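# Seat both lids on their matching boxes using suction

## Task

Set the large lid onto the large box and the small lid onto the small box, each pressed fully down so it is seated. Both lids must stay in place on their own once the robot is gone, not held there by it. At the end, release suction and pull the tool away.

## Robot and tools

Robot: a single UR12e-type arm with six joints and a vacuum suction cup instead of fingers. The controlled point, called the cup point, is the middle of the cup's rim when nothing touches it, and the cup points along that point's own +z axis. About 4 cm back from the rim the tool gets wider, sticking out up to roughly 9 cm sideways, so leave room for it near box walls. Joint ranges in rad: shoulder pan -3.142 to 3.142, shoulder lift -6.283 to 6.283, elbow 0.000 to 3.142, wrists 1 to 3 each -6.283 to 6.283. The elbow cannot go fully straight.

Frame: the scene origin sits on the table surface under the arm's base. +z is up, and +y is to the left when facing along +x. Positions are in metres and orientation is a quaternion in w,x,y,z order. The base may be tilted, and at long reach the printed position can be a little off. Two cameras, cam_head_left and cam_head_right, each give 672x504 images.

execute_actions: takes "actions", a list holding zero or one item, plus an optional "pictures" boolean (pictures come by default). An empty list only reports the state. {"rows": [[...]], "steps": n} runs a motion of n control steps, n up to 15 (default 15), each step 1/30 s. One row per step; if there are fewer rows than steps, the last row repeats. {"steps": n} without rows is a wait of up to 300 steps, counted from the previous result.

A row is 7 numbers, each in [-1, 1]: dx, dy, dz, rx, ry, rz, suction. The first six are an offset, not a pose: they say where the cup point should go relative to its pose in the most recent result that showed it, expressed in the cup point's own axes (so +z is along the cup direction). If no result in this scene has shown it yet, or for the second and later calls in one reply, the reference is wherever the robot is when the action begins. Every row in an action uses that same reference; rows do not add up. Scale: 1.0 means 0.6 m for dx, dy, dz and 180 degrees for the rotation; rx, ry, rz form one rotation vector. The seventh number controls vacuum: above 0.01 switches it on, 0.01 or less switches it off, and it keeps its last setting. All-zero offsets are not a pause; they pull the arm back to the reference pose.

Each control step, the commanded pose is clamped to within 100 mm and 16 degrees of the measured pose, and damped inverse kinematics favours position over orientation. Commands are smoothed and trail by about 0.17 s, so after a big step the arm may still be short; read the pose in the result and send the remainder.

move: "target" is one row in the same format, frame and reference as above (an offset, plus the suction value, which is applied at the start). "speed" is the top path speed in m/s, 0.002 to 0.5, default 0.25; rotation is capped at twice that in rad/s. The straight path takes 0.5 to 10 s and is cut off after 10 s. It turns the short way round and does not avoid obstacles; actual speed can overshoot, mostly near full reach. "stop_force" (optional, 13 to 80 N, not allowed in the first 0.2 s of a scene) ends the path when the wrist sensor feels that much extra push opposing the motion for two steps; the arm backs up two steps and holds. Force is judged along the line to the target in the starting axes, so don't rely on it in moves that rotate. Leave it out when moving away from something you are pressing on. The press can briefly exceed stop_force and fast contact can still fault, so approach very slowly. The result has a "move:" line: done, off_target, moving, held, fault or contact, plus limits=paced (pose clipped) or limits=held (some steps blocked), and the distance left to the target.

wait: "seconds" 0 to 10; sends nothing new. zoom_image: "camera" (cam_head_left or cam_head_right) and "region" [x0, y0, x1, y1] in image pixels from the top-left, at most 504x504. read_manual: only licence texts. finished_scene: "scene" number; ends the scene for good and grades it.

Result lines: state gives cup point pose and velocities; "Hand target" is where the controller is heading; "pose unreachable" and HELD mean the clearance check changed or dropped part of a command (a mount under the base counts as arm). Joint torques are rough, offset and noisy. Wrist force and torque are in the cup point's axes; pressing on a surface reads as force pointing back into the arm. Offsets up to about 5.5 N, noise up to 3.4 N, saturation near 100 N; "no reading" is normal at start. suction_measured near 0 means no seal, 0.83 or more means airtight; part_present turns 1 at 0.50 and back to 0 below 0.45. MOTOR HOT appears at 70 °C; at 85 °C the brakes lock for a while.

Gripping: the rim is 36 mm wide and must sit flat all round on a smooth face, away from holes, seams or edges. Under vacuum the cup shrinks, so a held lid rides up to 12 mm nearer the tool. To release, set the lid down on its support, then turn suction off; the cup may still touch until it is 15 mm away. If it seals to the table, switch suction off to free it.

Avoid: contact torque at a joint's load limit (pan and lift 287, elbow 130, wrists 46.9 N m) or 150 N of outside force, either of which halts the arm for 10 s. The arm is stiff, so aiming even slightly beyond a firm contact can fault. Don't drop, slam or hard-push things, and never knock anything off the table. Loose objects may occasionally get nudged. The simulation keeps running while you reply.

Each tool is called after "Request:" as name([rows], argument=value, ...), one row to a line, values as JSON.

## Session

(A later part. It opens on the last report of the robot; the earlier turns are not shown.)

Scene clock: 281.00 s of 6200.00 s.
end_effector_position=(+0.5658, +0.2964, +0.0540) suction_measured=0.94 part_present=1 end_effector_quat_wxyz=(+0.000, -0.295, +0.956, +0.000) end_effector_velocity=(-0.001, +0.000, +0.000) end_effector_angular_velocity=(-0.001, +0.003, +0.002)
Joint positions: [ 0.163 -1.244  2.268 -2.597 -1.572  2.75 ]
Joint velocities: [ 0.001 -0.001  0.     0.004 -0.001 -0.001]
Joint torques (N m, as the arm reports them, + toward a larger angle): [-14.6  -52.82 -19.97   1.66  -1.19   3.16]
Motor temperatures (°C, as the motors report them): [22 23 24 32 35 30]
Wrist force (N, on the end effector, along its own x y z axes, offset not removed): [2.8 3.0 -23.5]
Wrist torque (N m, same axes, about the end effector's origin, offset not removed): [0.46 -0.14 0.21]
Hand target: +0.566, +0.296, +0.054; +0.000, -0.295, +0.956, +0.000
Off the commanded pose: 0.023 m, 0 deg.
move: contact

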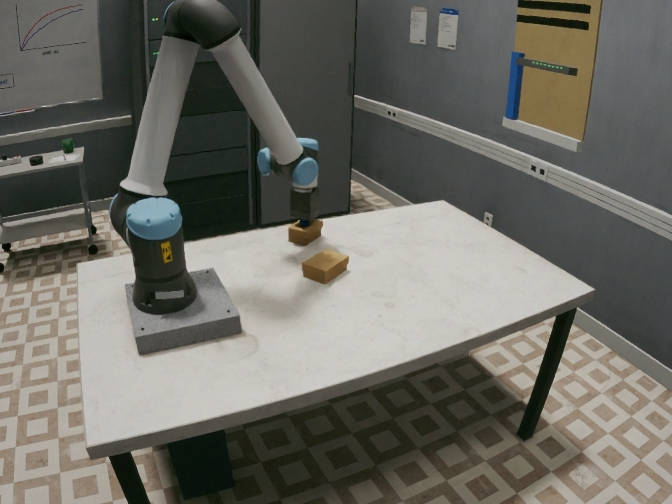

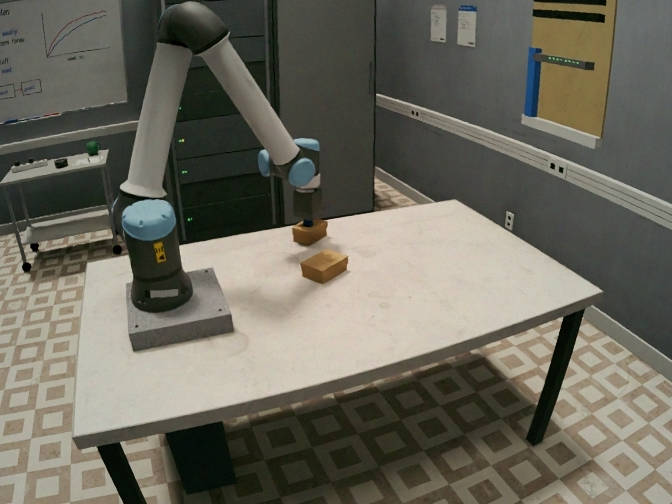

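Request:
move(target=[0,0,-0.008,0,0,0,1], speed=0.008)

Request:
move(target=[0.002,0.004,0,0,0,0,1], speed=0.005)

Request:
move(target=[0,0,0.05,0,0,0,1], speed=0.004, stop_force=16)

Request:
zoom_image(camera="cam_head_left", region=[275,205,335,250])

Request:
zoom_image(camera="cam_head_right", region=[280,205,340,250])

Scene clock: 290.73 s of 6200.00 s.
end_effector_position=(+0.5658, +0.2964, +0.0586) suction_measured=0.94 part_present=1 end_effector_quat_wxyz=(+0.000, -0.295, +0.956, +0.000) end_effector_velocity=(-0.000, -0.001, +0.002) end_effector_angular_velocity=(+0.001, +0.000, -0.000)
Joint positions: [ 0.163 -1.252  2.266 -2.587 -1.572  2.75 ]
Joint velocities: [-0.001 -0.005  0.     0.004  0.001 -0.001]
Joint torques (N m, as the arm reports them, + toward a larger angle): [ -4.3  -60.88 -33.24  -0.39  -0.14   3.58]
Motor temperatures (°C, as the motors report them): [22 23 24 32 35 30]
Wrist force (N, on the end effector, along its own x y z axes, offset not removed): [-2.0 3.9 -6.1]
Wrist torque (N m, same axes, about the end effector's origin, offset not removed): [0.78 0.14 0.23]
Hand target: +0.566, +0.296, +0.059; +0.000, -0.295, +0.956, +0.000
Off the commanded pose: 0.000 m, 0 deg.
After step 90, 5.93 s passed at rest.
move: done

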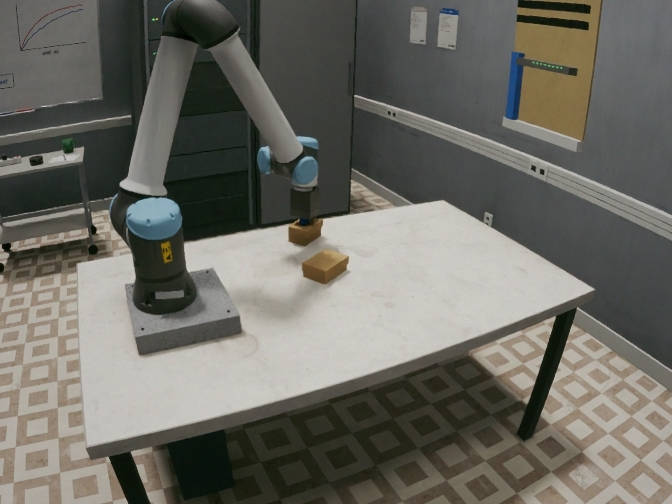

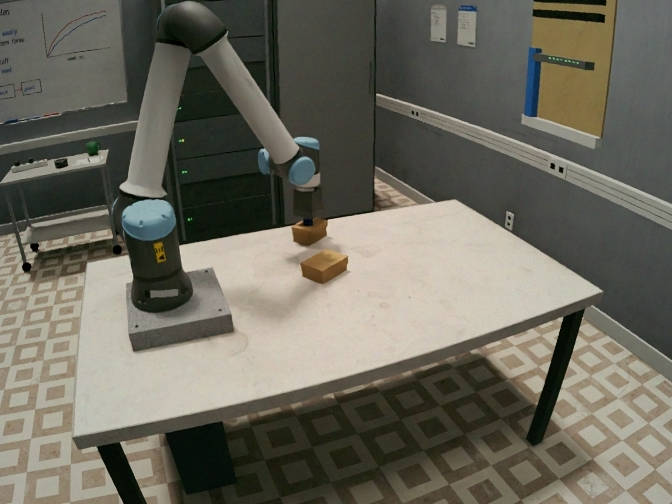

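Scene clock: 291.50 s of 6200.00 s.
end_effector_position=(+0.5636, +0.2976, +0.0586) suction_measured=0.94 part_present=1 end_effector_quat_wxyz=(+0.000, -0.295, +0.956, +0.000) end_effector_velocity=(-0.002, +0.000, -0.001) end_effector_angular_velocity=(-0.002, +0.002, +0.001)
Joint positions: [ 0.165 -1.253  2.269 -2.588 -1.572  2.753]
Joint velocities: [ 0.002  0.001  0.001 -0.    -0.001  0.001]
Joint torques (N m, as the arm reports them, + toward a larger angle): [ 11.49 -61.96 -19.8   -7.89  -0.01   3.61]
Motor temperatures (°C, as the motors report them): [22 23 24 32 35 30]
Wrist force (N, on the end effector, along its own x y z axes, offset not removed): [1.2 0.2 -8.8]
Wrist torque (N m, same axes, about the end effector's origin, offset not removed): [0.07 -0.29 0.27]
Hand target: +0.563, +0.298, +0.059; +0.000, -0.295, +0.956, +0.000
Off the commanded pose: 0.000 m, 0 deg.
move: done

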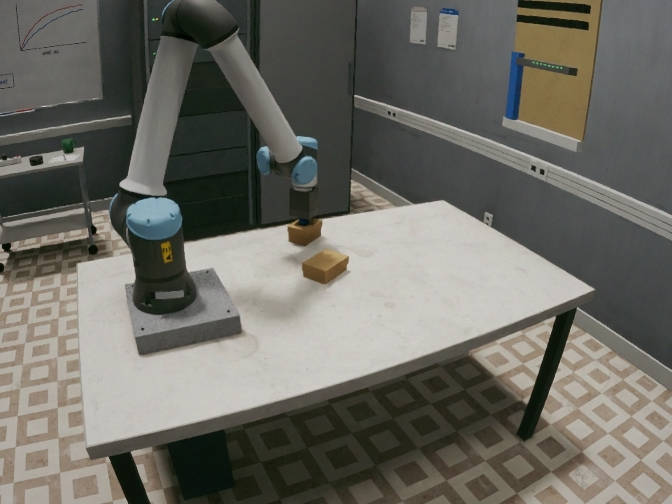

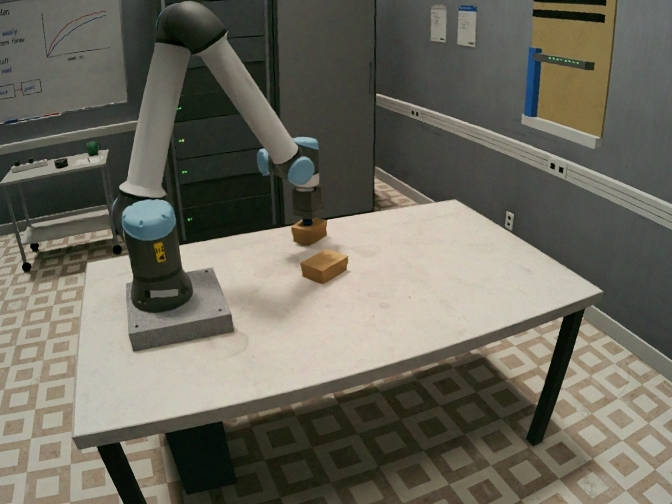

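Scene clock: 293.07 s of 6200.00 s.
end_effector_position=(+0.5636, +0.2976, +0.0539) suction_measured=0.94 part_present=1 end_effector_quat_wxyz=(+0.000, -0.295, +0.956, +0.000) end_effector_velocity=(-0.001, -0.000, +0.000) end_effector_angular_velocity=(-0.000, +0.003, -0.001)
Joint positions: [ 0.165 -1.245  2.27  -2.599 -1.572  2.753]
Joint velocities: [-0.    -0.001  0.     0.005  0.     0.   ]
Joint torques (N m, as the arm reports them, + toward a larger angle): [ -9.73 -51.13 -19.9    2.32  -0.2   -2.77]
Motor temperatures (°C, as the motors report them): [22 23 24 32 35 30]
Wrist force (N, on the end effector, along its own x y z axes, offset not removed): [2.4 1.3 -18.7]
Wrist torque (N m, same axes, about the end effector's origin, offset not removed): [0.29 -0.22 0.09]
Hand target: +0.564, +0.298, +0.054; +0.000, -0.295, +0.956, +0.000
Off the commanded pose: 0.025 m, 0 deg.
move: contact

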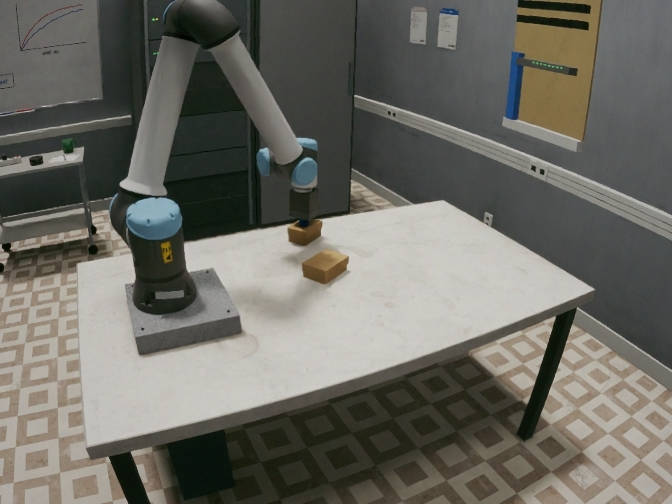

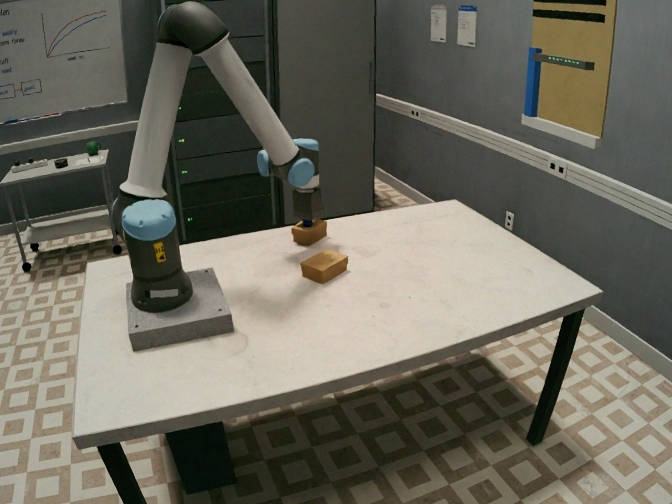

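Region (275, 205, 335, 250) of cam_head_left's 672x504 image, scaled by 8.400, with more detail than that image has; it fills the top 378 rows of this view, and the rest is white.

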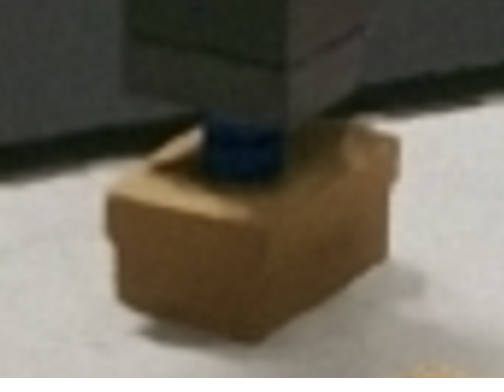

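Region (280, 205, 340, 250) of cam_head_right's 672x504 image, scaled by 8.400, with more detail than that image has; it fills the top 378 rows of this view, and the rest is white.

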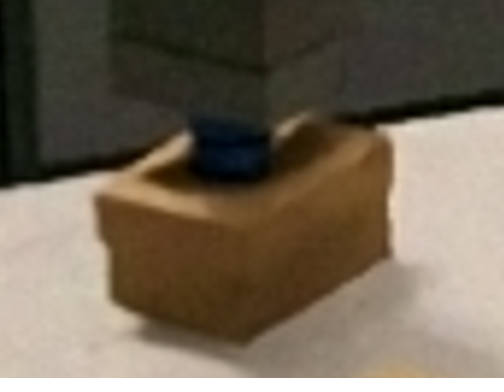

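Request:
move(target=[0,0,-0.008,0,0,0,1], speed=0.008)

Request:
move(target=[-0.001,-0.002,0,0,0,0.010,1], speed=0.005)

Request:
move(target=[0,0,0.05,0,0,0,1], speed=0.004, stop_force=16)

Request:
zoom_image(camera="cam_head_left", region=[275,205,335,250])

Request:
zoom_image(camera="cam_head_right", region=[280,205,340,250])

Scene clock: 304.00 s of 6200.00 s.
end_effector_position=(+0.5636, +0.2976, +0.0584) suction_measured=0.94 part_present=1 end_effector_quat_wxyz=(+0.000, -0.295, +0.956, +0.000) end_effector_velocity=(+0.001, +0.000, +0.003) end_effector_angular_velocity=(+0.001, -0.002, -0.001)
Joint positions: [ 0.165 -1.253  2.269 -2.589 -1.572  2.753]
Joint velocities: [-0.001 -0.005 -0.002  0.005  0.001 -0.   ]
Joint torques (N m, as the arm reports them, + toward a larger angle): [  6.68 -64.22 -32.64  -0.23   0.14  -0.9 ]
Motor temperatures (°C, as the motors report them): [22 23 24 32 35 30]
Wrist force (N, on the end effector, along its own x y z axes, offset not removed): [-3.8 -0.4 -10.8]
Wrist torque (N m, same axes, about the end effector's origin, offset not removed): [-0.15 0.57 0.24]
Hand target: +0.564, +0.298, +0.059; +0.000, -0.295, +0.956, +0.000
Off the commanded pose: 0.000 m, 0 deg.
After step 90, 7.13 s passed at rest.
move: done

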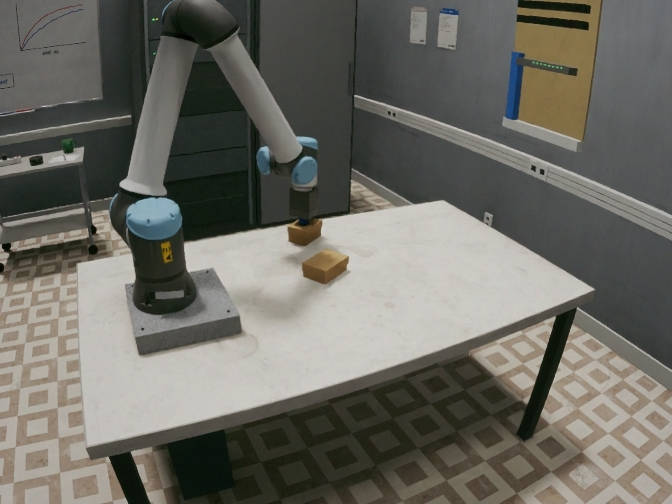

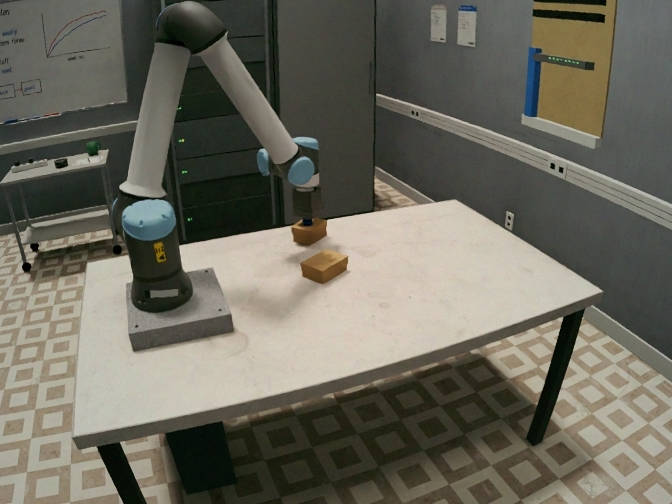

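Scene clock: 307.37 s of 6200.00 s.
end_effector_position=(+0.5648, +0.2970, +0.0584) suction_measured=0.94 part_present=1 end_effector_quat_wxyz=(+0.000, -0.280, +0.960, +0.000) end_effector_velocity=(-0.001, -0.000, -0.001) end_effector_angular_velocity=(-0.001, +0.001, -0.001)
Joint positions: [ 0.164 -1.252  2.267 -2.589 -1.572  2.782]
Joint velocities: [ 0.001  0.     0.001 -0.001 -0.001  0.002]
Joint torques (N m, as the arm reports them, + toward a larger angle): [-15.13 -42.63 -33.59  -0.16   0.92   3.51]
Motor temperatures (°C, as the motors report them): [22 23 24 32 35 30]
Wrist force (N, on the end effector, along its own x y z axes, offset not removed): [2.4 0.8 -5.9]
Wrist torque (N m, same axes, about the end effector's origin, offset not removed): [0.11 -0.39 0.22]
Hand target: +0.565, +0.297, +0.058; +0.000, -0.280, +0.960, +0.000
Off the commanded pose: 0.000 m, 0 deg.
move: done

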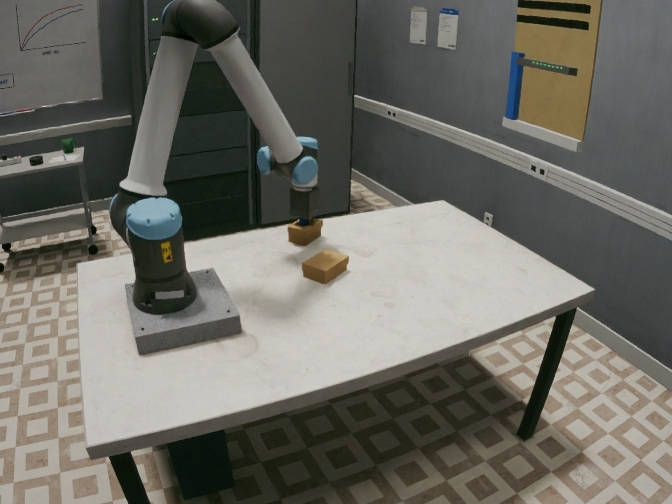

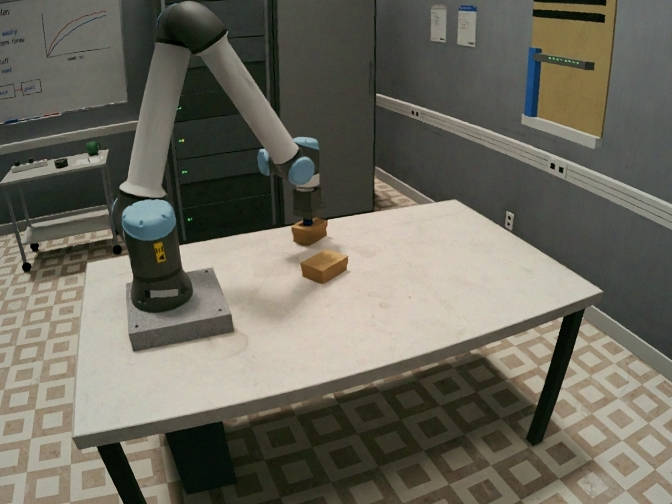

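Scene clock: 308.87 s of 6200.00 s.
end_effector_position=(+0.5648, +0.2970, +0.0540) suction_measured=0.94 part_present=1 end_effector_quat_wxyz=(+0.000, -0.280, +0.960, +0.000) end_effector_velocity=(-0.001, -0.000, +0.001) end_effector_angular_velocity=(-0.001, +0.001, +0.001)
Joint positions: [ 0.164 -1.244  2.269 -2.598 -1.572  2.782]
Joint velocities: [ 0.    -0.003 -0.     0.004 -0.    -0.   ]
Joint torques (N m, as the arm reports them, + toward a larger angle): [-13.67 -52.36 -21.02   1.59   0.68  -2.32]
Motor temperatures (°C, as the motors report them): [22 23 24 32 35 30]
Wrist force (N, on the end effector, along its own x y z axes, offset not removed): [-1.4 2.0 -28.2]
Wrist torque (N m, same axes, about the end effector's origin, offset not removed): [0.45 0.40 -0.02]
Hand target: +0.565, +0.297, +0.054; +0.000, -0.280, +0.960, +0.000
Off the commanded pose: 0.026 m, 0 deg.
move: contact

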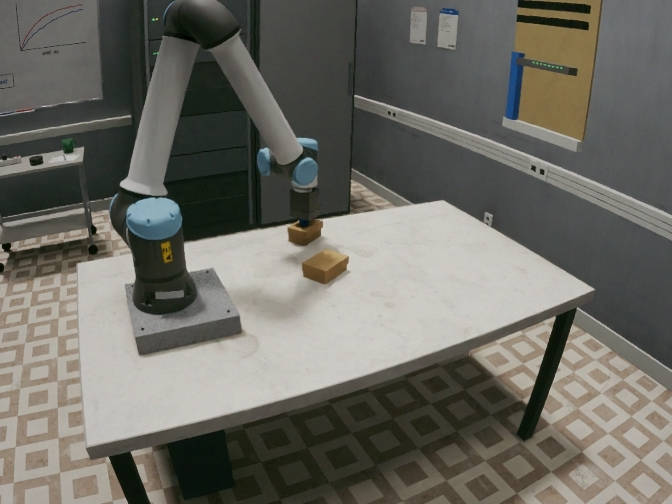

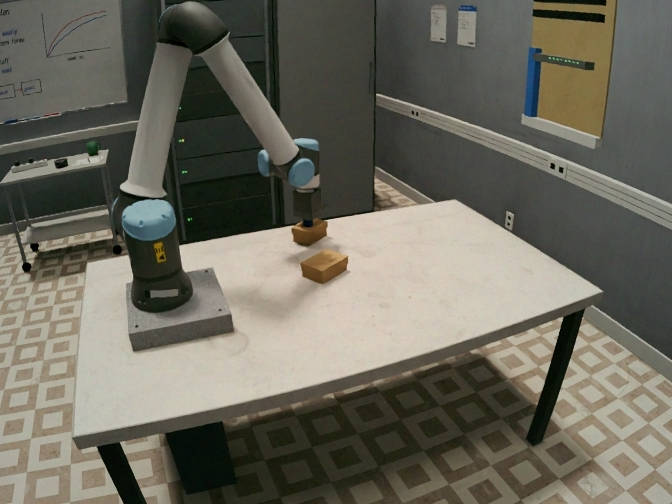

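Region (275, 205, 335, 250) of cam_head_left's 672x504 image, scaled by 8.400, with more detail than that image has; it fills the top 378 rows of this view, and the rest is white.

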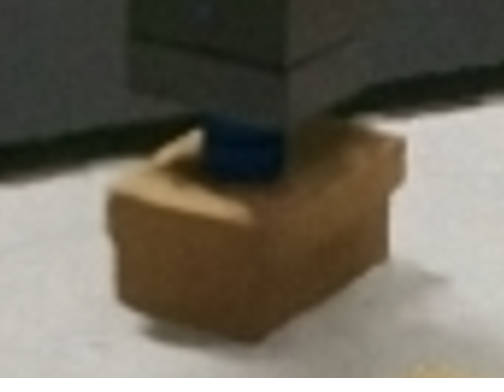

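Region (280, 205, 340, 250) of cam_head_right's 672x504 image, scaled by 8.400, with more detail than that image has; it fills the top 378 rows of this view, and the rest is white.

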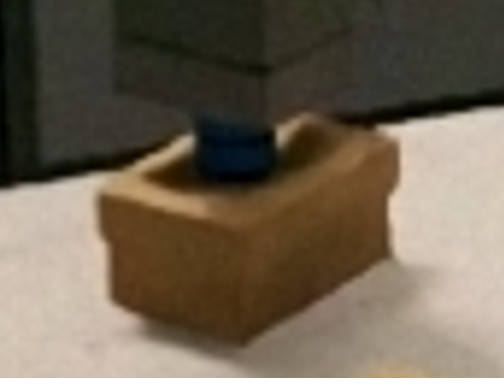

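Request:
move(target=[0,0.004,-0.0015,0,0,0,1], speed=0.003)

Request:
move(target=[0,-0.006,0,0,0,0,1], speed=0.003)

Request:
move(target=[0,0.002,0.04,0,0,0,1], speed=0.003, stop_force=16)

Request:
zoom_image(camera="cam_head_left", region=[275,205,335,250])

Scene clock: 321.73 s of 6200.00 s.
end_effector_position=(+0.5636, +0.2989, +0.0548) suction_measured=0.94 part_present=1 end_effector_quat_wxyz=(+0.000, -0.280, +0.960, +0.000) end_effector_velocity=(+0.001, +0.001, +0.002) end_effector_angular_velocity=(+0.000, -0.004, -0.000)
Joint positions: [ 0.167 -1.246  2.269 -2.597 -1.572  2.786]
Joint velocities: [ 0.002 -0.003 -0.001 -0.    -0.001  0.002]
Joint torques (N m, as the arm reports them, + toward a larger angle): [ 11.82 -62.57 -19.21   0.26   0.47   3.91]
Motor temperatures (°C, as the motors report them): [22 23 24 32 35 30]
Wrist force (N, on the end effector, along its own x y z axes, offset not removed): [-0.6 0.3 -12.8]
Wrist torque (N m, same axes, about the end effector's origin, offset not removed): [0.16 -0.02 0.22]
Hand target: +0.564, +0.299, +0.055; +0.000, -0.280, +0.960, +0.000
Off the commanded pose: 0.000 m, 0 deg.
After step 90, 8.83 s passed at rest.
move: done

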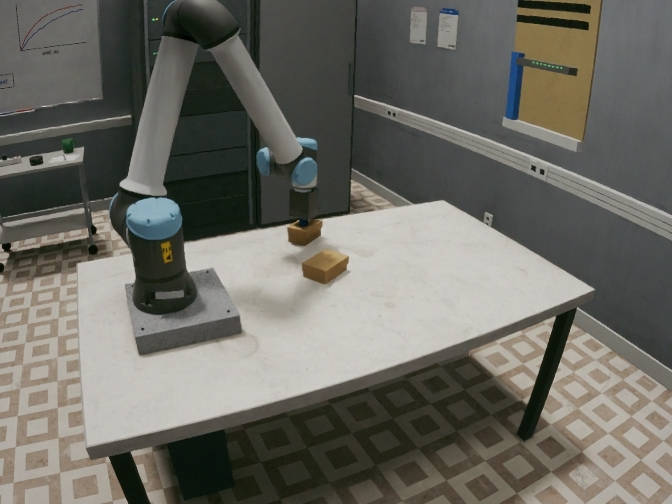

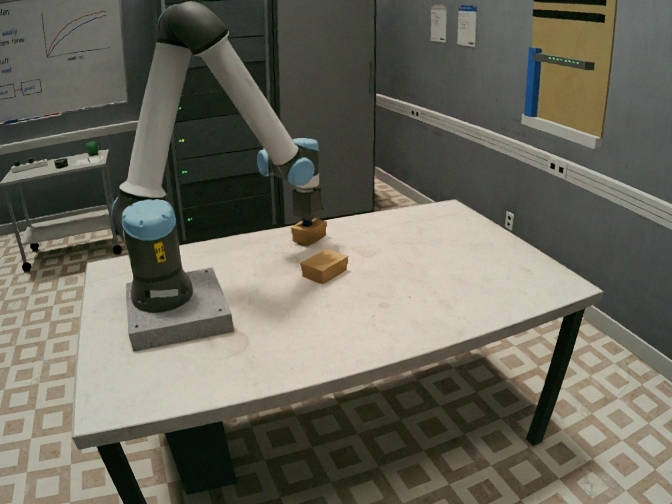

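Scene clock: 323.17 s of 6200.00 s.
end_effector_position=(+0.5654, +0.2960, +0.0548) suction_measured=0.94 part_present=1 end_effector_quat_wxyz=(+0.000, -0.280, +0.960, +0.000) end_effector_velocity=(+0.001, -0.000, +0.000) end_effector_angular_velocity=(+0.001, -0.000, -0.001)
Joint positions: [ 0.162 -1.246  2.268 -2.596 -1.572  2.78 ]
Joint velocities: [-0.001  0.001 -0.002  0.     0.001 -0.001]
Joint torques (N m, as the arm reports them, + toward a larger angle): [-17.61 -39.41 -31.18   0.26   1.05  -2.71]
Motor temperatures (°C, as the motors report them): [22 23 24 32 35 30]
Wrist force (N, on the end effector, along its own x y z axes, offset not removed): [-3.2 4.3 -5.1]
Wrist torque (N m, same axes, about the end effector's origin, offset not removed): [0.66 0.48 0.14]
Hand target: +0.566, +0.296, +0.055; +0.000, -0.280, +0.960, +0.000
Off the commanded pose: 0.000 m, 0 deg.
move: done

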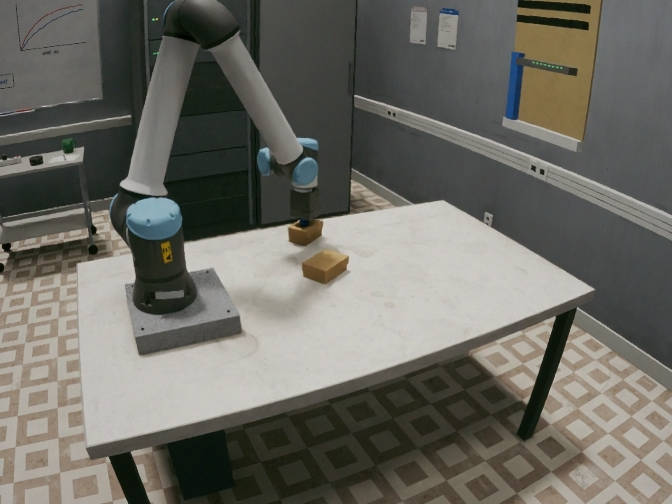

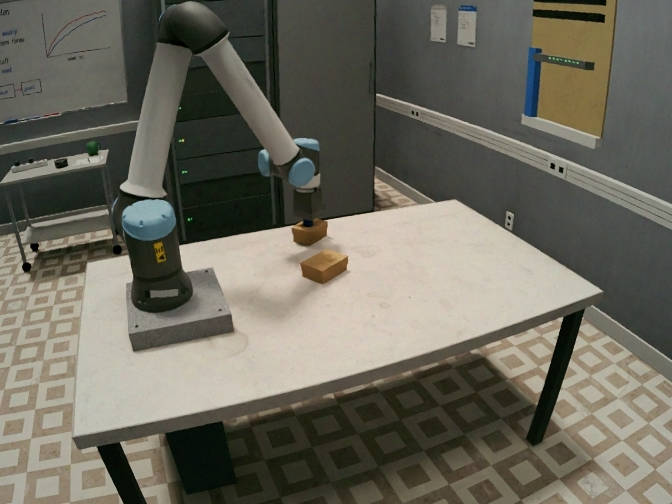

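Scene clock: 323.87 s of 6200.00 s.
end_effector_position=(+0.5655, +0.2960, +0.0539) suction_measured=0.94 part_present=1 end_effector_quat_wxyz=(+0.000, -0.280, +0.960, +0.000) end_effector_velocity=(-0.000, -0.000, -0.000) end_effector_angular_velocity=(-0.001, +0.002, -0.000)
Joint positions: [ 0.162 -1.244  2.269 -2.599 -1.572  2.78 ]
Joint velocities: [-0.001  0.    -0.     0.002 -0.    -0.001]
Joint torques (N m, as the arm reports them, + toward a larger angle): [  6.31 -49.53 -20.22   1.85   1.15   3.62]
Motor temperatures (°C, as the motors report them): [22 23 24 32 35 30]
Wrist force (N, on the end effector, along its own x y z axes, offset not removed): [0.8 -2.8 -25.3]
Wrist torque (N m, same axes, about the end effector's origin, offset not removed): [-0.17 0.22 0.32]
Hand target: +0.566, +0.296, +0.054; +0.000, -0.280, +0.960, +0.000
Off the commanded pose: 0.023 m, 0 deg.
move: contact

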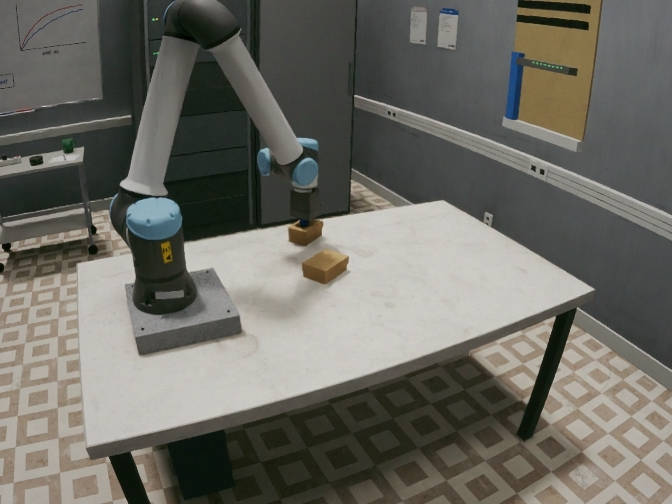

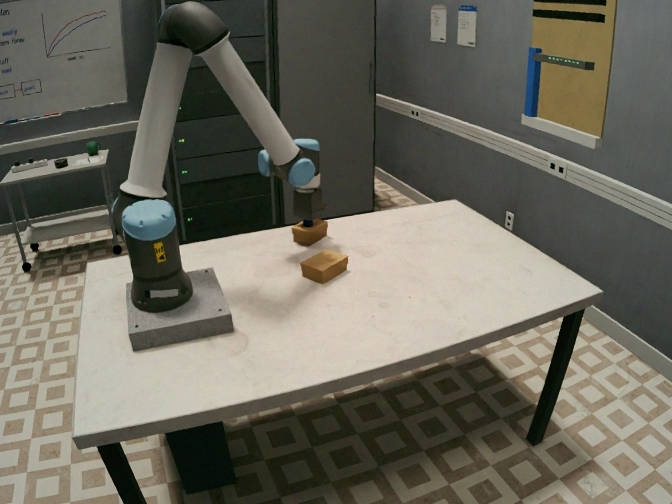

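Region (275, 205, 335, 250) of cam_head_left's 672x504 image, scaled by 8.400, with more detail than that image has; it fills the top 378 rows of this view, and the rest is white.

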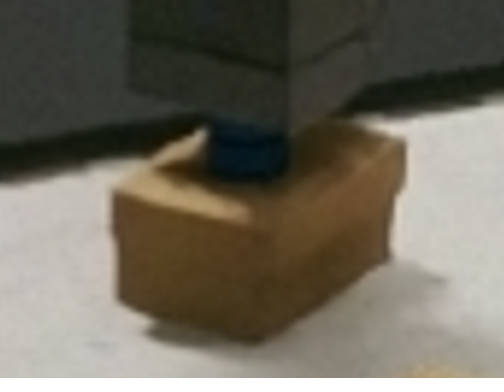

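Request:
move(target=[0,0.003,-0.022,0,0,0,1], speed=0.01)

Request:
zoom_image(camera="cam_head_left", region=[280,210,330,250])

Request:
zoom_image(camera="cam_head_right", region=[285,210,335,250])

Scene clock: 333.17 s of 6200.00 s.
end_effector_position=(+0.5646, +0.2974, +0.0667) suction_measured=0.94 part_present=1 end_effector_quat_wxyz=(+0.000, -0.280, +0.960, +0.000) end_effector_velocity=(-0.001, +0.000, +0.002) end_effector_angular_velocity=(-0.000, +0.000, +0.000)
Joint positions: [ 0.165 -1.267  2.264 -2.571 -1.572  2.783]
Joint velocities: [ 0.001 -0.005  0.     0.005  0.     0.001]
Joint torques (N m, as the arm reports them, + toward a larger angle): [ 11.61 -61.88 -34.29  -0.62   1.13   3.83]
Motor temperatures (°C, as the motors report them): [22 23 24 32 35 30]
Wrist force (N, on the end effector, along its own x y z axes, offset not removed): [0.2 -1.0 -2.8]
Wrist torque (N m, same axes, about the end effector's origin, offset not removed): [0.03 -0.39 0.05]
Hand target: +0.565, +0.297, +0.067; +0.000, -0.280, +0.960, +0.000
Off the commanded pose: 0.000 m, 0 deg.
After step 90, 4.77 s passed at rest.
move: done

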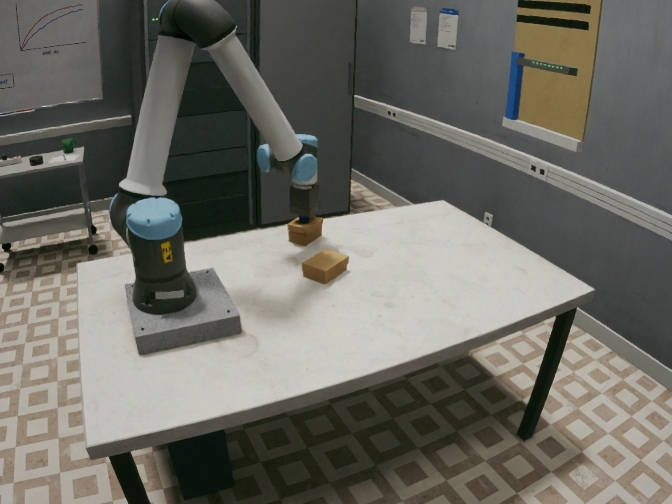

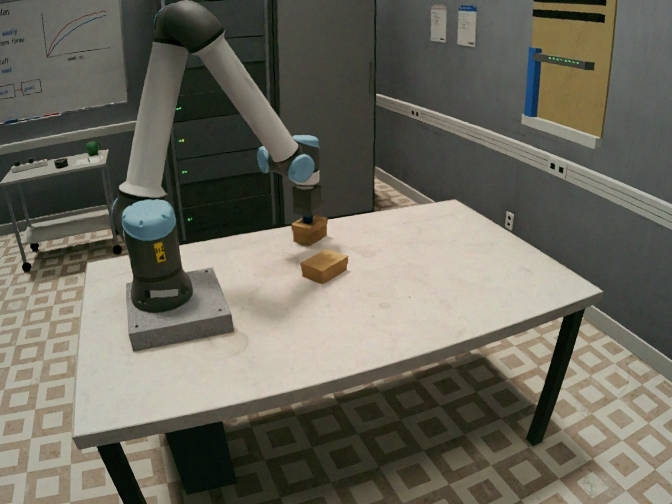

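Region (280, 210, 330, 250) of cam_head_left's 672x504 image, scaled by 10.080, with more detail than that image has; it fills the top 403 rows of this view, and the rest is white.

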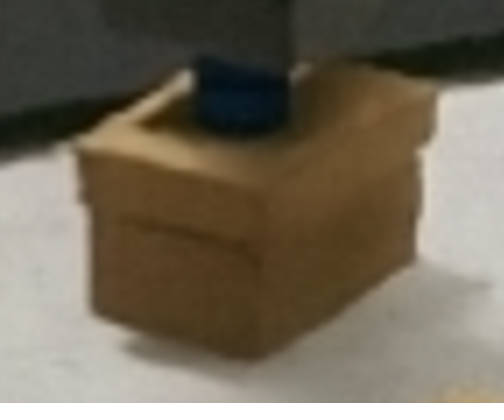

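Region (285, 210, 335, 250) of cam_head_right's 672x504 image, scaled by 10.080, with more detail than that image has; it fills the top 403 rows of this view, and the rest is white.

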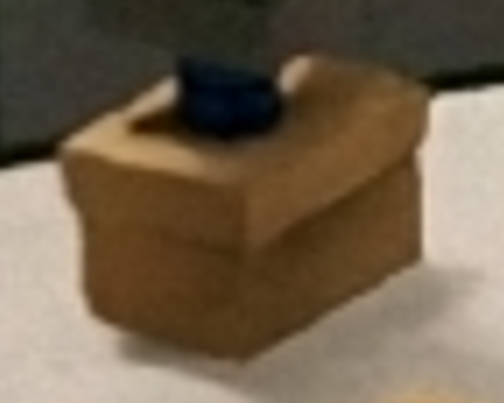

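Request:
move(target=[0.003,-0.002,0.012,0,0,0,1], speed=0.008)

Request:
move(target=[0,0,0.05,0,0,0,1], speed=0.004, stop_force=16)

Request:
zoom_image(camera="cam_head_left", region=[280,210,330,250])

Request:
zoom_image(camera="cam_head_right", region=[285,210,335,250])

Scene clock: 350.33 s of 6200.00 s.
end_effector_position=(+0.5637, +0.2955, +0.0598) suction_measured=0.94 part_present=1 end_effector_quat_wxyz=(+0.000, -0.280, +0.960, +0.000) end_effector_velocity=(-0.001, -0.001, -0.003) end_effector_angular_velocity=(-0.000, +0.002, -0.001)
Joint positions: [ 0.162 -1.257  2.27  -2.587 -1.572  2.78 ]
Joint velocities: [-0.001  0.004  0.002 -0.005 -0.    -0.001]
Joint torques (N m, as the arm reports them, + toward a larger angle): [-15.39 -40.43 -20.24  -7.87  -0.45  -2.85]
Motor temperatures (°C, as the motors report them): [22 23 24 32 35 30]
Wrist force (N, on the end effector, along its own x y z axes, offset not removed): [2.7 2.5 -6.6]
Wrist torque (N m, same axes, about the end effector's origin, offset not removed): [0.28 -0.50 0.23]
Hand target: +0.564, +0.295, +0.060; +0.000, -0.280, +0.960, +0.000
Off the commanded pose: 0.000 m, 0 deg.
After step 90, 12.97 s passed at rest.
move: done

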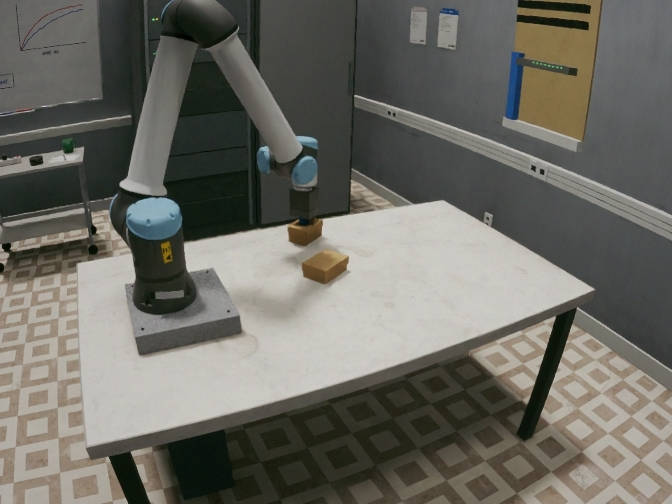

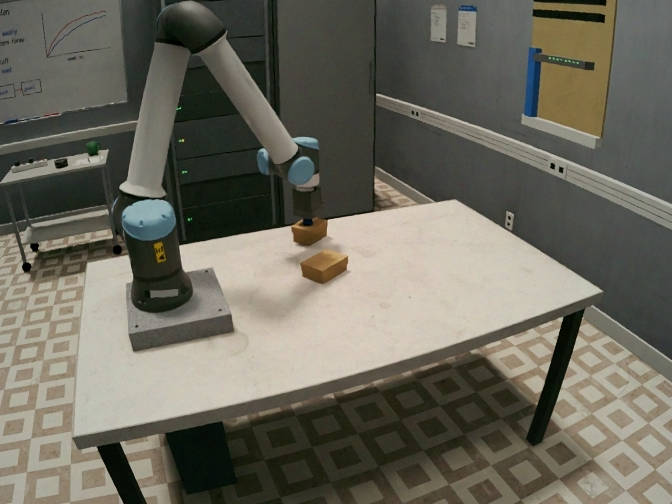

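Scene clock: 352.17 s of 6200.00 s.
end_effector_position=(+0.5638, +0.2955, +0.0540) suction_measured=0.94 part_present=1 end_effector_quat_wxyz=(+0.001, -0.280, +0.960, +0.000) end_effector_velocity=(+0.002, +0.001, +0.003) end_effector_angular_velocity=(+0.002, -0.003, -0.000)
Joint positions: [ 0.162 -1.246  2.272 -2.6   -1.572  2.78 ]
Joint velocities: [ 0.    -0.004 -0.003  0.003  0.001  0.001]
Joint torques (N m, as the arm reports them, + toward a larger angle): [  1.83 -51.55 -20.42   1.71  -0.1    2.75]
Motor temperatures (°C, as the motors report them): [22 23 24 32 35 30]
Wrist force (N, on the end effector, along its own x y z axes, offset not removed): [3.9 -0.3 -25.6]
Wrist torque (N m, same axes, about the end effector's origin, offset not removed): [-0.05 -0.30 0.13]
Hand target: +0.564, +0.296, +0.054; +0.001, -0.280, +0.960, +0.000
Off the commanded pose: 0.024 m, 0 deg.
move: contact

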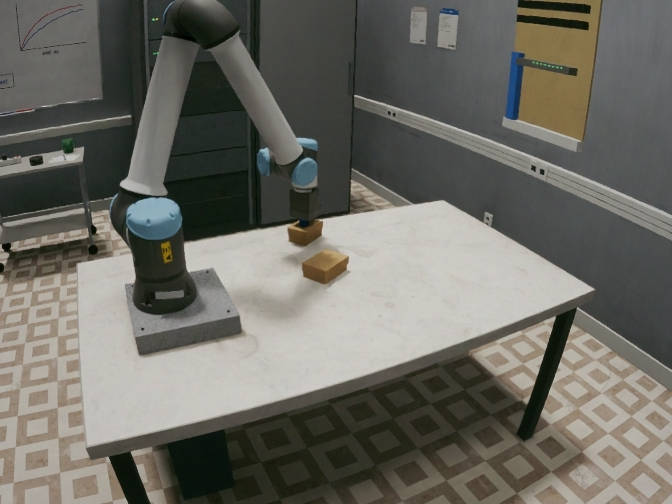

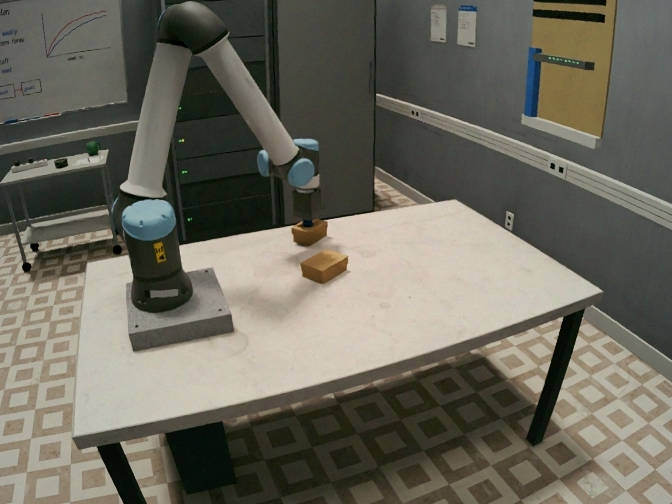

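Region (280, 210, 330, 250) of cam_head_left's 672x504 image, scaled by 10.080, with more detail than that image has; it fills the top 403 rows of this view, and the rest is white.

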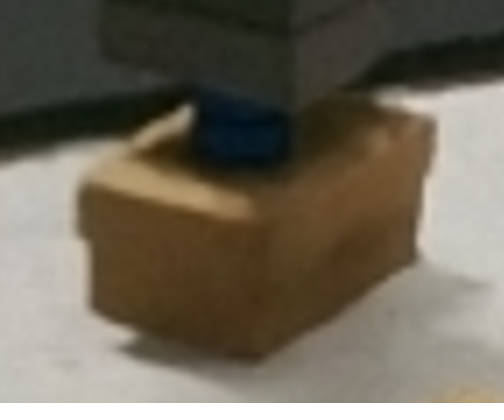

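Region (285, 210, 335, 250) of cam_head_right's 672x504 image, scaled by 10.080, with more detail than that image has; it fills the top 403 rows of this view, and the rest is white.

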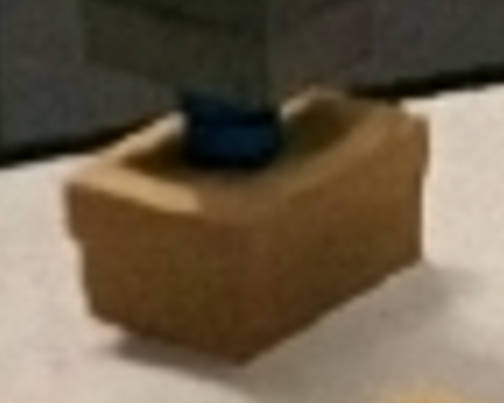

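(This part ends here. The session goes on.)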